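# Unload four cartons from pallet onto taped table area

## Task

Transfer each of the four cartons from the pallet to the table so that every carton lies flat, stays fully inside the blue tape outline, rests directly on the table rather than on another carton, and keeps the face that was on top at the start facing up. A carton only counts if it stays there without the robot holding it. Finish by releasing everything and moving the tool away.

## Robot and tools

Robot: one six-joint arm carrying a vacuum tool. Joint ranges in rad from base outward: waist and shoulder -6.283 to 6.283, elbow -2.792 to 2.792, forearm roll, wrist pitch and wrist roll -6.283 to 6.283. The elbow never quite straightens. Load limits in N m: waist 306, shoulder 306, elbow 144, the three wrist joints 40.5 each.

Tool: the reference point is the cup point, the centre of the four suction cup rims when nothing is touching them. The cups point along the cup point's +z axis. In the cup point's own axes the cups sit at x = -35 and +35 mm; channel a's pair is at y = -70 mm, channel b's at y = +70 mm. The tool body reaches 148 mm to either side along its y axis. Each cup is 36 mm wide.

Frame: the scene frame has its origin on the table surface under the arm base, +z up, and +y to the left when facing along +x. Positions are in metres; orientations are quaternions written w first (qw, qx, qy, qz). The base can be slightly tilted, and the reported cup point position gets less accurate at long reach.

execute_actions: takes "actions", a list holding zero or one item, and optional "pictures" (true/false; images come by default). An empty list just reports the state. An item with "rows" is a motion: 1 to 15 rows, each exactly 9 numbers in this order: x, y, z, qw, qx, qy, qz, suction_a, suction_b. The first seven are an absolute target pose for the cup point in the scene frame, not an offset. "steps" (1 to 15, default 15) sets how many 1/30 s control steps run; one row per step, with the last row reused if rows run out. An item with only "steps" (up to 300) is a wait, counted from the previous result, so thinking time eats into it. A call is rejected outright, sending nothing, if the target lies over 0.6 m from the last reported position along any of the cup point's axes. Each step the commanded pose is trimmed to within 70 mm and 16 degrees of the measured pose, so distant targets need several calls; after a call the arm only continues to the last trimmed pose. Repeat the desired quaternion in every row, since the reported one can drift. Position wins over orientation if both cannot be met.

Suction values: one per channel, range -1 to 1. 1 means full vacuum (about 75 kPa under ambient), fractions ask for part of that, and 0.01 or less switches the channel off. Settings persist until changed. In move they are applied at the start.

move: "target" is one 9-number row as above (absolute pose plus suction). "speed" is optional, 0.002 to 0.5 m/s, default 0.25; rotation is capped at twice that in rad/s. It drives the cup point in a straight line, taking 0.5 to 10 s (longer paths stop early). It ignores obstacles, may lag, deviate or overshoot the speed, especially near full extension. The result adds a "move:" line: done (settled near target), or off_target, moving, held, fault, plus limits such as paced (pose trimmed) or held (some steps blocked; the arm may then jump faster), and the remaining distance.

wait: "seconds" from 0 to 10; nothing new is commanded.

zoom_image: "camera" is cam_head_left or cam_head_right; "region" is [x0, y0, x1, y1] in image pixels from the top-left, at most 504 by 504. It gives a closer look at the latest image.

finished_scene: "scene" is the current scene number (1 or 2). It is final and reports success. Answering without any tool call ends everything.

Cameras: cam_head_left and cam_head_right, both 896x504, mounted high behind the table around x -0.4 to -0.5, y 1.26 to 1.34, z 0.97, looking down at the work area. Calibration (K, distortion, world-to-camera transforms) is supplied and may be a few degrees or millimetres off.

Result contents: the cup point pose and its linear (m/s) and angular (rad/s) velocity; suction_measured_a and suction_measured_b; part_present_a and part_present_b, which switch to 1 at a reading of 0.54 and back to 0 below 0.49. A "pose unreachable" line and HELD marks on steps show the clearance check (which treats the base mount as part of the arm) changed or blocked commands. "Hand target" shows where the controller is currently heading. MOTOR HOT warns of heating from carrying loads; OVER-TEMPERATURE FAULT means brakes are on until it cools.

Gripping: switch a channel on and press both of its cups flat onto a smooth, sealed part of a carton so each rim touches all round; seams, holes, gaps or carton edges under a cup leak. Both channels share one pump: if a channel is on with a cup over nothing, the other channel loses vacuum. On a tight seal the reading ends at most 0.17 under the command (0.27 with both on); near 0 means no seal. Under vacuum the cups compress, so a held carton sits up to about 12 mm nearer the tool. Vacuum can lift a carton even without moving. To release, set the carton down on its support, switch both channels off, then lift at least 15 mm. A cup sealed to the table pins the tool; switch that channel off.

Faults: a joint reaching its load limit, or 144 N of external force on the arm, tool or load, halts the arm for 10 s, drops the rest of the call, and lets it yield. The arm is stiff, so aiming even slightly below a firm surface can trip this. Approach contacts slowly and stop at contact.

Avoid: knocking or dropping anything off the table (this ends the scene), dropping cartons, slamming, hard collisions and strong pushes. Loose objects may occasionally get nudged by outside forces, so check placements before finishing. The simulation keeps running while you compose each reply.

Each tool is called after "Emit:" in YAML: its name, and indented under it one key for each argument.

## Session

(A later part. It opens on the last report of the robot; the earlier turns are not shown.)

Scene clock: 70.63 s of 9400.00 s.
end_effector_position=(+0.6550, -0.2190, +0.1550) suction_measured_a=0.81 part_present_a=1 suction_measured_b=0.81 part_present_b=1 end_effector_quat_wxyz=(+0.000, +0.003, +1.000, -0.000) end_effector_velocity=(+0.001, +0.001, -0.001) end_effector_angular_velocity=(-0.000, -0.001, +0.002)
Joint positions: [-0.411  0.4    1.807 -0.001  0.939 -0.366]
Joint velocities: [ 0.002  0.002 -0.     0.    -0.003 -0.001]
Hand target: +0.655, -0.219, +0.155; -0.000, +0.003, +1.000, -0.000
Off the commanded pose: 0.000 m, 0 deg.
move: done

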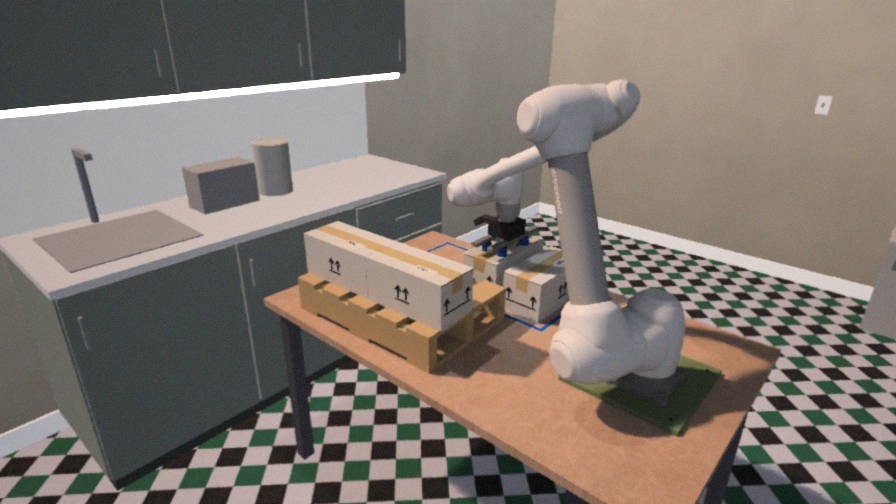

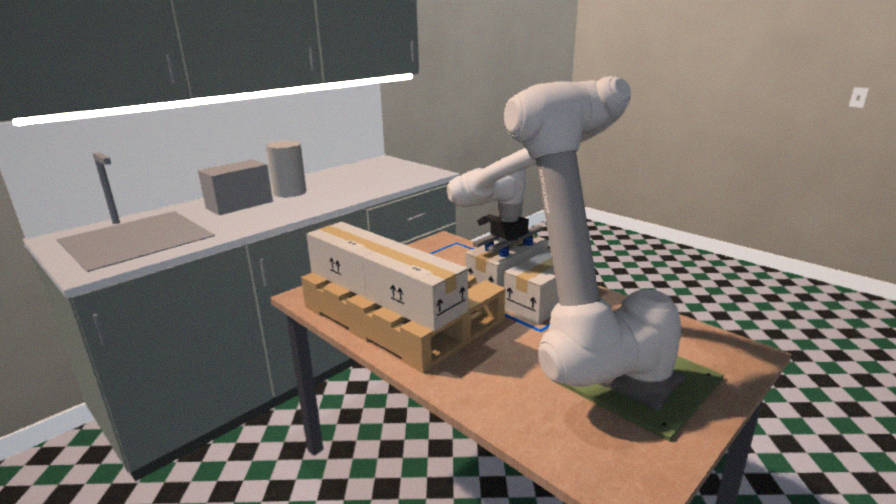

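Emit:
move:
  target: [0.643,-0.223,0.141,0,0.003,1,0,1,1]
  speed: 0.03

Emit:
execute_actions:
  actions:
    - {"rows":[[0.643,-0.223,0.141,0,0.003,1,0,0,0]],"steps":5}
  pictures: false

Emit:
move:
  target: [0.643,-0.2,0.3,0,0.003,1,0,0,0]
  speed: 0.3

Emit:
move:
  target: [0.641,0.27,0.305,0,0.692,0.722,0,0,0]
  speed: 0.5

Emit:
move:
  target: [0.641,0.27,0.268,0,0.692,0.722,0,1,1]
  speed: 0.05

Emit:
execute_actions:
  actions:
    - {"steps":15}
  pictures: false

Emit:
move:
  target: [0.63,0.27,0.325,0,0.692,0.722,0,1,1]
  speed: 0.12

Emit:
move:
  target: [0.63,0.07,0.325,0,0.692,0.722,0,1,1]
  speed: 0.3

Emit:
move:
  target: [0.825,-0.223,0.325,0,0.003,1,0,1,1]
  speed: 0.5

Emit:
move:
  target: [0.825,-0.223,0.155,0,0.003,1,0,1,1]
  speed: 0.2

Emit:
zoom_image:
  camera: "cam_head_left"
  region: [390,200,580,340]

Scene clock: 95.93 s of 9400.00 s.
end_effector_position=(+0.6430, -0.2230, +0.1410) suction_measured_a=0.81 part_present_a=1 suction_measured_b=0.81 part_present_b=1 end_effector_quat_wxyz=(+0.000, +0.003, +1.000, -0.000) end_effector_velocity=(-0.001, +0.001, -0.001) end_effector_angular_velocity=(+0.000, -0.000, -0.000)
Joint positions: [-0.423  0.401  1.837 -0.001  0.908 -0.377]
Joint velocities: [ 0.    -0.     0.002  0.    -0.002  0.001]
Hand target: +0.643, -0.223, +0.141; -0.000, +0.003, +1.000, -0.000
Off the commanded pose: 0.000 m, 0 deg.
move: done

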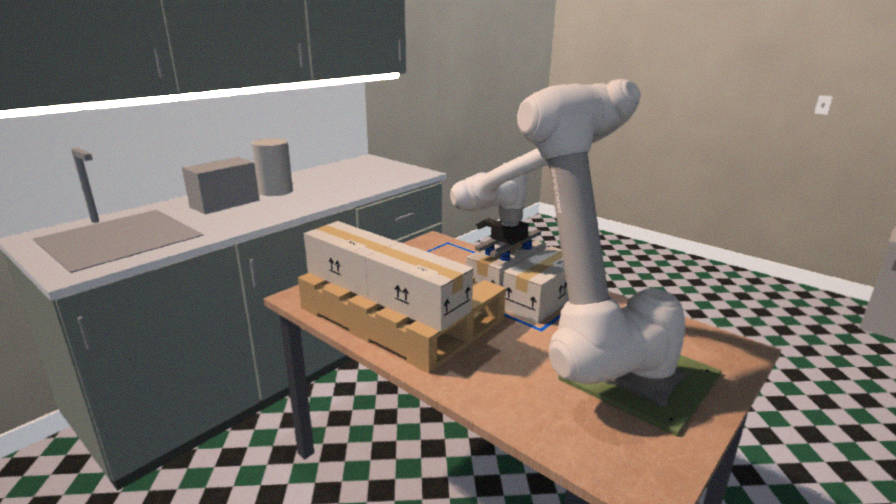

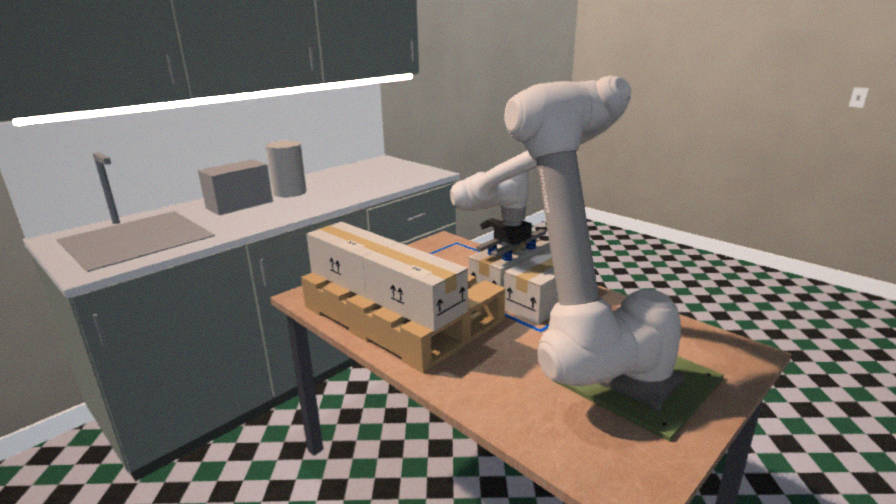

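Scene clock: 96.10 s of 9400.00 s.
end_effector_position=(+0.6430, -0.2230, +0.1412) suction_measured_a=0.00 part_present_a=0 suction_measured_b=0.00 part_present_b=0 end_effector_quat_wxyz=(+0.000, +0.003, +1.000, -0.000) end_effector_velocity=(+0.001, +0.000, +0.000) end_effector_angular_velocity=(-0.000, -0.000, +0.001)
Joint positions: [-0.423  0.401  1.837 -0.001  0.908 -0.377]
Joint velocities: [ 0.     0.    -0.001 -0.     0.    -0.001]
Hand target: +0.643, -0.223, +0.141; +0.000, +0.003, +1.000, -0.000
Off the commanded pose: 0.000 m, 0 deg.
Steps of this call (steps 1 to 5: all 5 steps of this action). Readings (end_effector_position | what the end effector reports):
1: (+0.6430, -0.2230, +0.1410) | suction_measured_a=0.39 part_present_a=0 suction_measured_b=0.39 part_present_b=0
2: (+0.6430, -0.2230, +0.1411) | suction_measured_a=0.01 part_present_a=0 suction_measured_b=0.01 part_present_b=0
4: (+0.6430, -0.2230, +0.1412) | suction_measured_a=0.00 part_present_a=0 suction_measured_b=0.00 part_present_b=0
5: the state above

Scene clock: 97.33 s of 9400.00 s.
end_effector_position=(+0.6430, -0.2000, +0.3000) suction_measured_a=0.00 part_present_a=0 suction_measured_b=0.00 part_present_b=0 end_effector_quat_wxyz=(-0.000, +0.003, +1.000, +0.000) end_effector_velocity=(+0.000, +0.002, +0.001) end_effector_angular_velocity=(+0.000, +0.000, +0.003)
Joint positions: [-0.391  0.259  1.707 -0.001  1.179 -0.346]
Joint velocities: [ 0.002 -0.001 -0.002  0.     0.003 -0.   ]
Hand target: +0.643, -0.200, +0.300; +0.000, +0.003, +1.000, +0.000
Off the commanded pose: 0.000 m, 0 deg.
move: done

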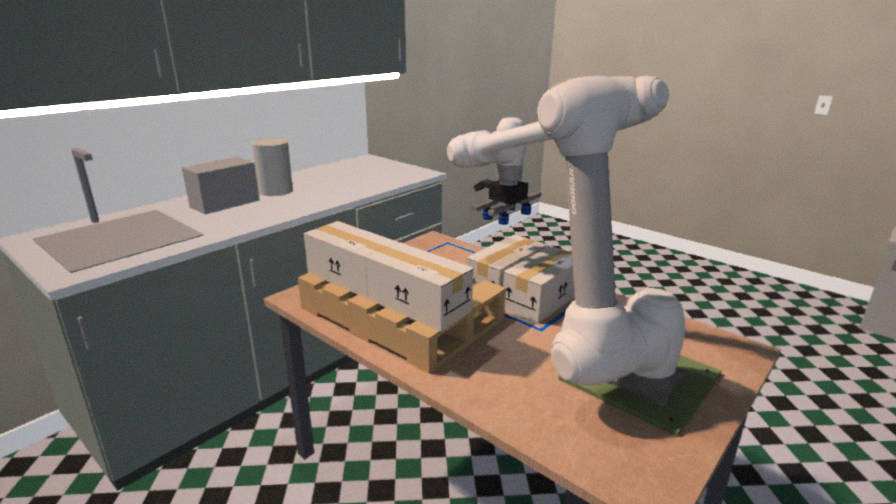

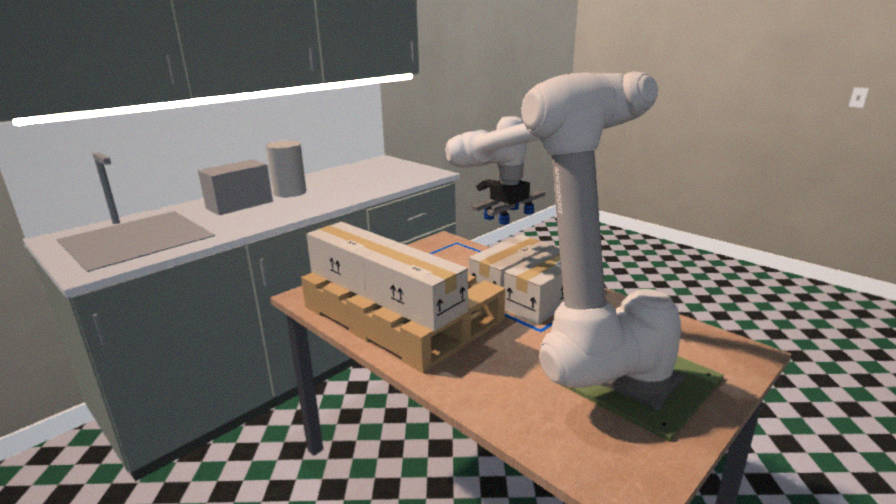

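Scene clock: 99.40 s of 9400.00 s.
end_effector_position=(+0.6410, +0.2705, +0.3050) suction_measured_a=0.00 part_present_a=0 suction_measured_b=0.00 part_present_b=0 end_effector_quat_wxyz=(-0.000, +0.692, +0.722, +0.000) end_effector_velocity=(+0.001, -0.000, -0.000) end_effector_angular_velocity=(-0.002, +0.000, -0.006)
Joint positions: [0.309 0.289 1.658 0.003 1.198 1.875]
Joint velocities: [-0.     0.002 -0.002 -0.002  0.001  0.007]
Hand target: +0.641, +0.271, +0.305; -0.000, +0.692, +0.722, +0.000
Off the commanded pose: 0.000 m, 0 deg.
move: done

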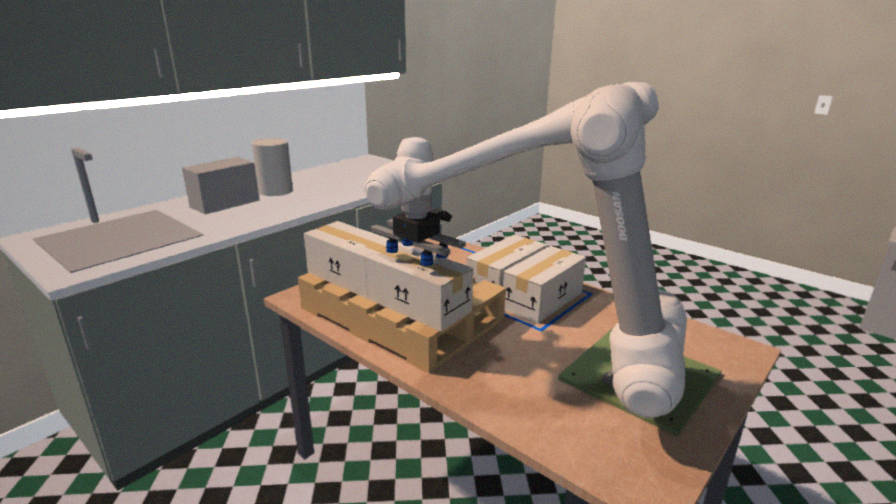

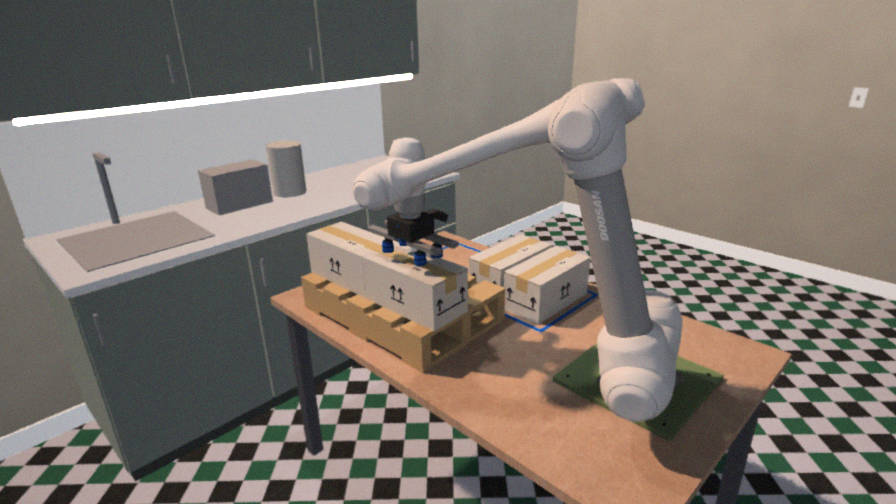

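Scene clock: 100.43 s of 9400.00 s.
end_effector_position=(+0.6410, +0.2700, +0.2679) suction_measured_a=0.38 part_present_a=0 suction_measured_b=0.38 part_present_b=0 end_effector_quat_wxyz=(-0.000, +0.692, +0.722, -0.000) end_effector_velocity=(+0.001, -0.000, +0.001) end_effector_angular_velocity=(+0.001, -0.004, -0.000)
Joint positions: [0.309 0.312 1.698 0.002 1.135 1.875]
Joint velocities: [-0.001 -0.001 -0.    -0.    -0.004 -0.001]
Hand target: +0.641, +0.270, +0.268; +0.000, +0.692, +0.722, -0.000
Off the commanded pose: 0.000 m, 0 deg.
move: done

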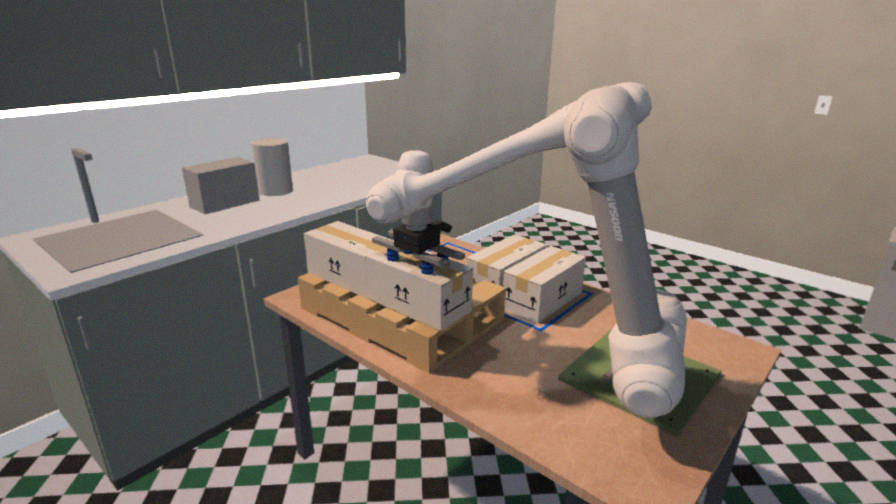

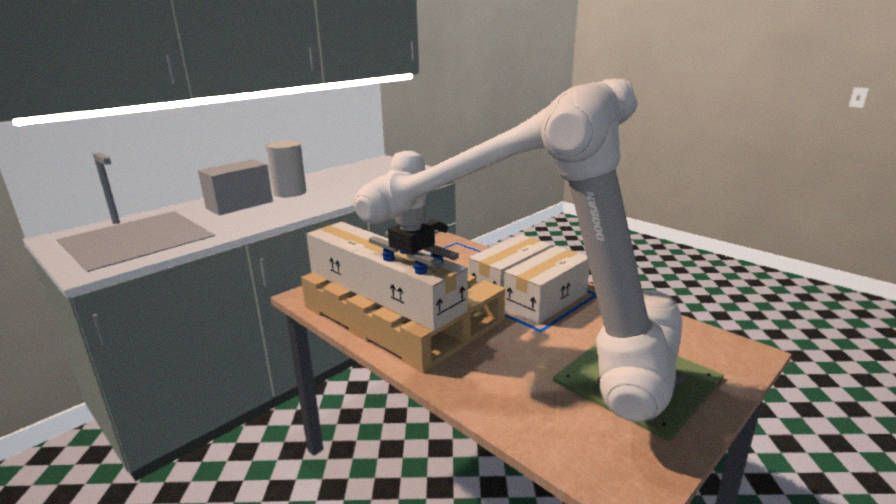

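Scene clock: 100.93 s of 9400.00 s.
end_effector_position=(+0.6410, +0.2700, +0.2679) suction_measured_a=0.74 part_present_a=1 suction_measured_b=0.74 part_present_b=1 end_effector_quat_wxyz=(-0.000, +0.692, +0.722, -0.000) end_effector_velocity=(-0.001, +0.001, -0.000) end_effector_angular_velocity=(-0.000, +0.001, +0.001)
Joint positions: [0.309 0.312 1.698 0.002 1.135 1.875]
Joint velocities: [ 0.002  0.     0.     0.    -0.     0.001]
Hand target: +0.641, +0.270, +0.268; +0.000, +0.692, +0.722, -0.000
Off the commanded pose: 0.000 m, 0 deg.
Steps of this call (steps 1 to 15: nothing new was sent). Readings (end_effector_position | what the end effector reports):
1: (+0.6410, +0.2700, +0.2679) | suction_measured_a=0.39 part_present_a=0 suction_measured_b=0.39 part_present_b=0
2: (+0.6410, +0.2700, +0.2679) | suction_measured_a=0.41 part_present_a=0 suction_measured_b=0.41 part_present_b=0
4: (+0.6410, +0.2700, +0.2679) | suction_measured_a=0.48 part_present_a=0 suction_measured_b=0.48 part_present_b=0
8: (+0.6410, +0.2700, +0.2679) | suction_measured_a=0.61 part_present_a=1 suction_measured_b=0.61 part_present_b=1
15: the state above

Scene clock: 101.77 s of 9400.00 s.
end_effector_position=(+0.6300, +0.2700, +0.3249) suction_measured_a=0.81 part_present_a=1 suction_measured_b=0.81 part_present_b=1 end_effector_quat_wxyz=(-0.000, +0.692, +0.722, -0.000) end_effector_velocity=(+0.000, +0.000, +0.001) end_effector_angular_velocity=(-0.000, -0.001, +0.002)
Joint positions: [0.314 0.262 1.655 0.002 1.228 1.88 ]
Joint velocities: [ 0.    -0.001 -0.001 -0.     0.001 -0.002]
Hand target: +0.630, +0.270, +0.325; -0.000, +0.692, +0.722, +0.000
Off the commanded pose: 0.000 m, 0 deg.
move: done

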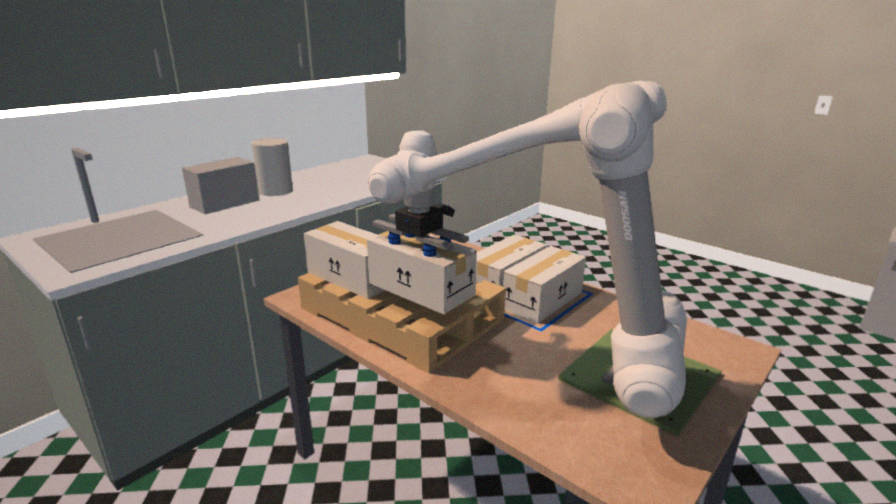

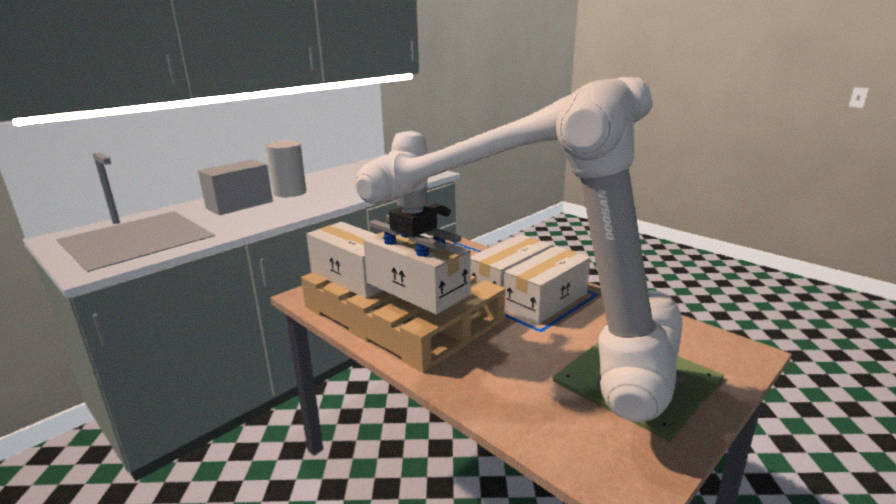

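Scene clock: 102.93 s of 9400.00 s.
end_effector_position=(+0.6301, +0.0698, +0.3251) suction_measured_a=0.81 part_present_a=1 suction_measured_b=0.81 part_present_b=1 end_effector_quat_wxyz=(+0.000, +0.692, +0.722, -0.000) end_effector_velocity=(+0.000, -0.001, -0.000) end_effector_angular_velocity=(+0.001, +0.000, -0.001)
Joint positions: [0.017 0.184 1.754 0.001 1.208 1.583]
Joint velocities: [-0.002  0.     0.     0.001 -0.    -0.002]
Hand target: +0.630, +0.070, +0.325; +0.000, +0.692, +0.722, -0.000
Off the commanded pose: 0.000 m, 0 deg.
move: done

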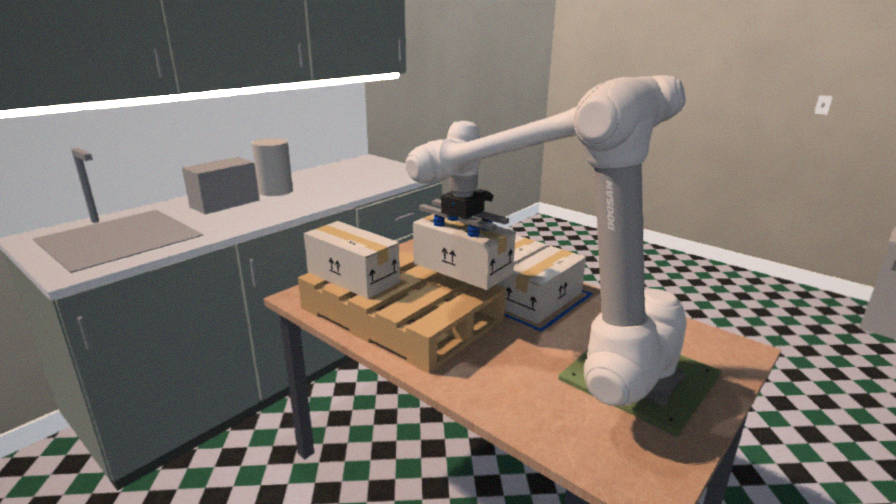

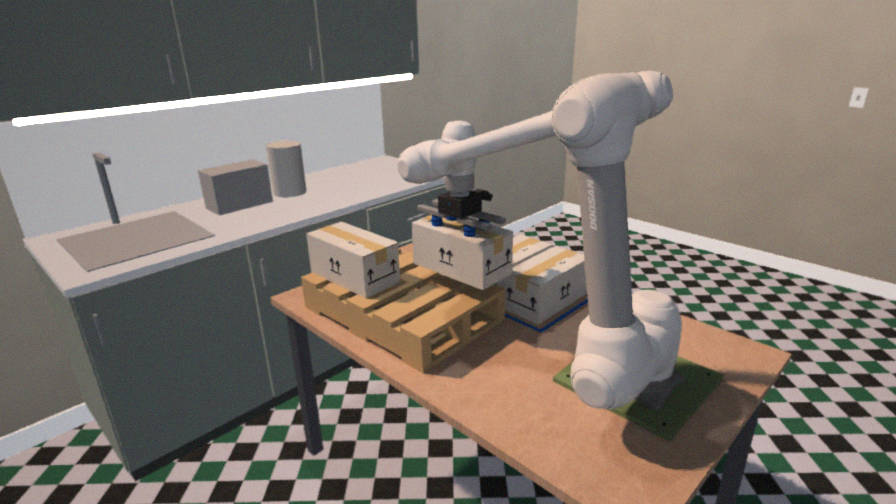

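Scene clock: 105.00 s of 9400.00 s.
end_effector_position=(+0.8248, -0.2232, +0.3248) suction_measured_a=0.81 part_present_a=1 suction_measured_b=0.81 part_present_b=1 end_effector_quat_wxyz=(+0.000, +0.003, +1.000, -0.000) end_effector_velocity=(+0.001, -0.000, +0.000) end_effector_angular_velocity=(+0.000, -0.000, +0.004)
Joint positions: [-0.343  0.527  1.275 -0.001  1.344 -0.298]
Joint velocities: [ 0.     0.002 -0.003  0.     0.001 -0.004]
Hand target: +0.825, -0.223, +0.325; -0.000, +0.003, +1.000, -0.000
Off the commanded pose: 0.000 m, 0 deg.
move: done

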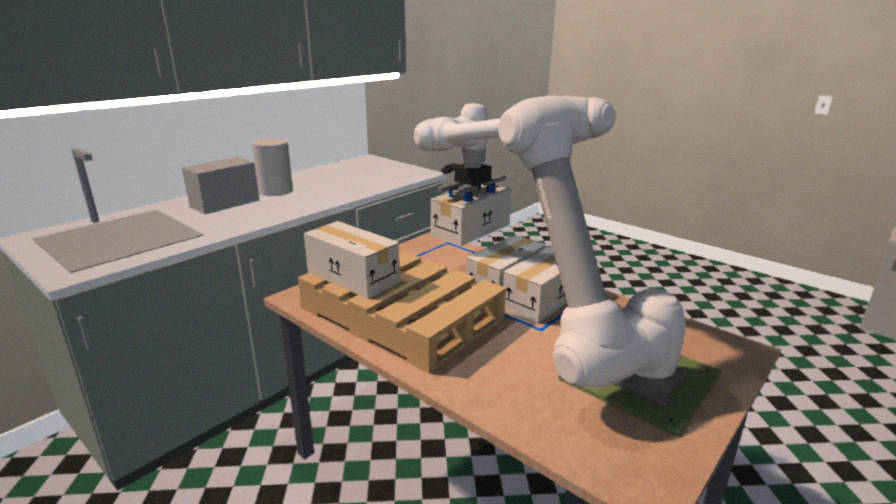

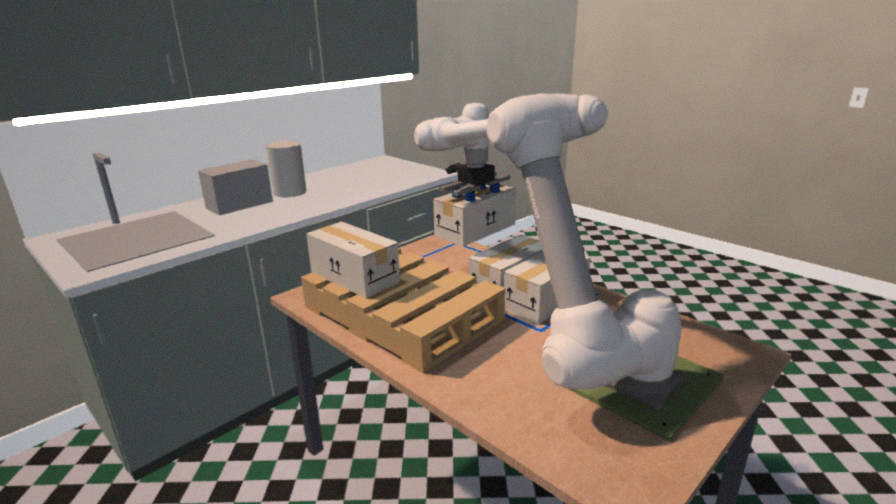

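Scene clock: 106.27 s of 9400.00 s.
end_effector_position=(+0.8250, -0.2231, +0.1550) suction_measured_a=0.81 part_present_a=1 suction_measured_b=0.81 part_present_b=1 end_effector_quat_wxyz=(+0.000, +0.003, +1.000, -0.000) end_effector_velocity=(+0.000, -0.001, -0.001) end_effector_angular_velocity=(-0.001, -0.001, -0.001)
Joint positions: [-0.343  0.625  1.438 -0.001  1.082 -0.298]
Joint velocities: [-0.001  0.001  0.    -0.001 -0.002  0.   ]
Hand target: +0.825, -0.223, +0.155; -0.000, +0.003, +1.000, -0.000
Off the commanded pose: 0.000 m, 0 deg.
move: done

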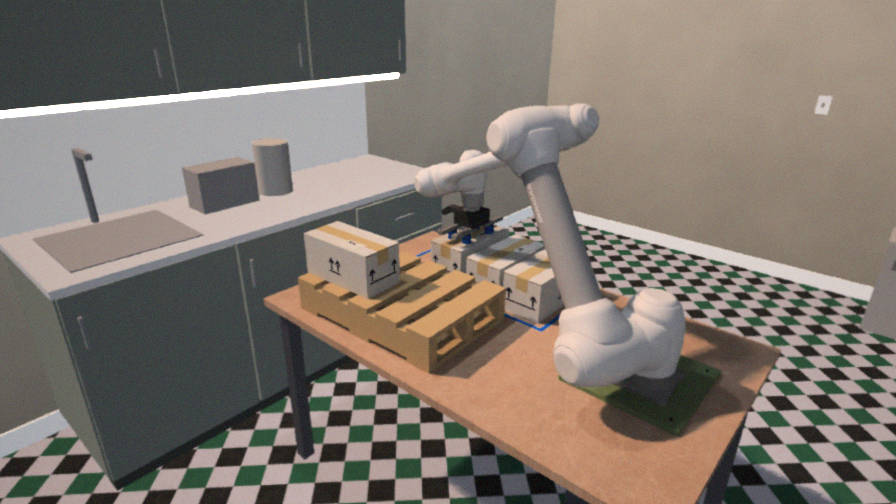

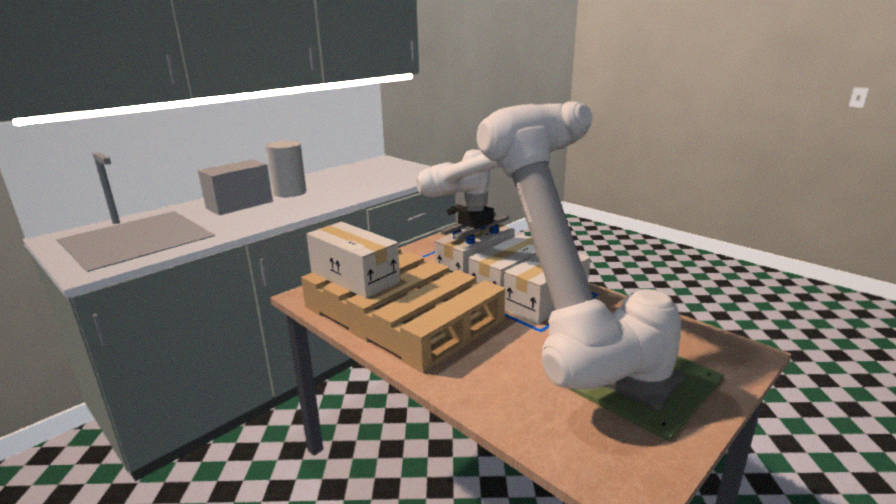

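Region (390, 200, 580, 340) of cam_head_left's 896x504 image, scaled by 2.653, with more detail than that image has; it fills the top 371 rows of this view, and the rest is white.

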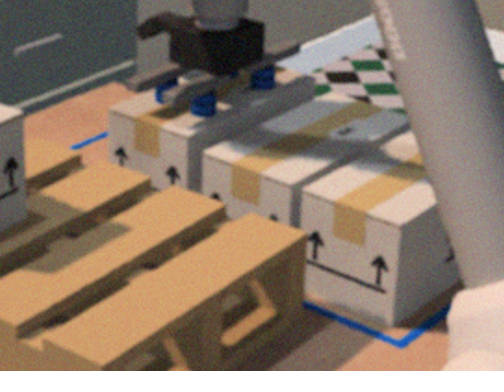

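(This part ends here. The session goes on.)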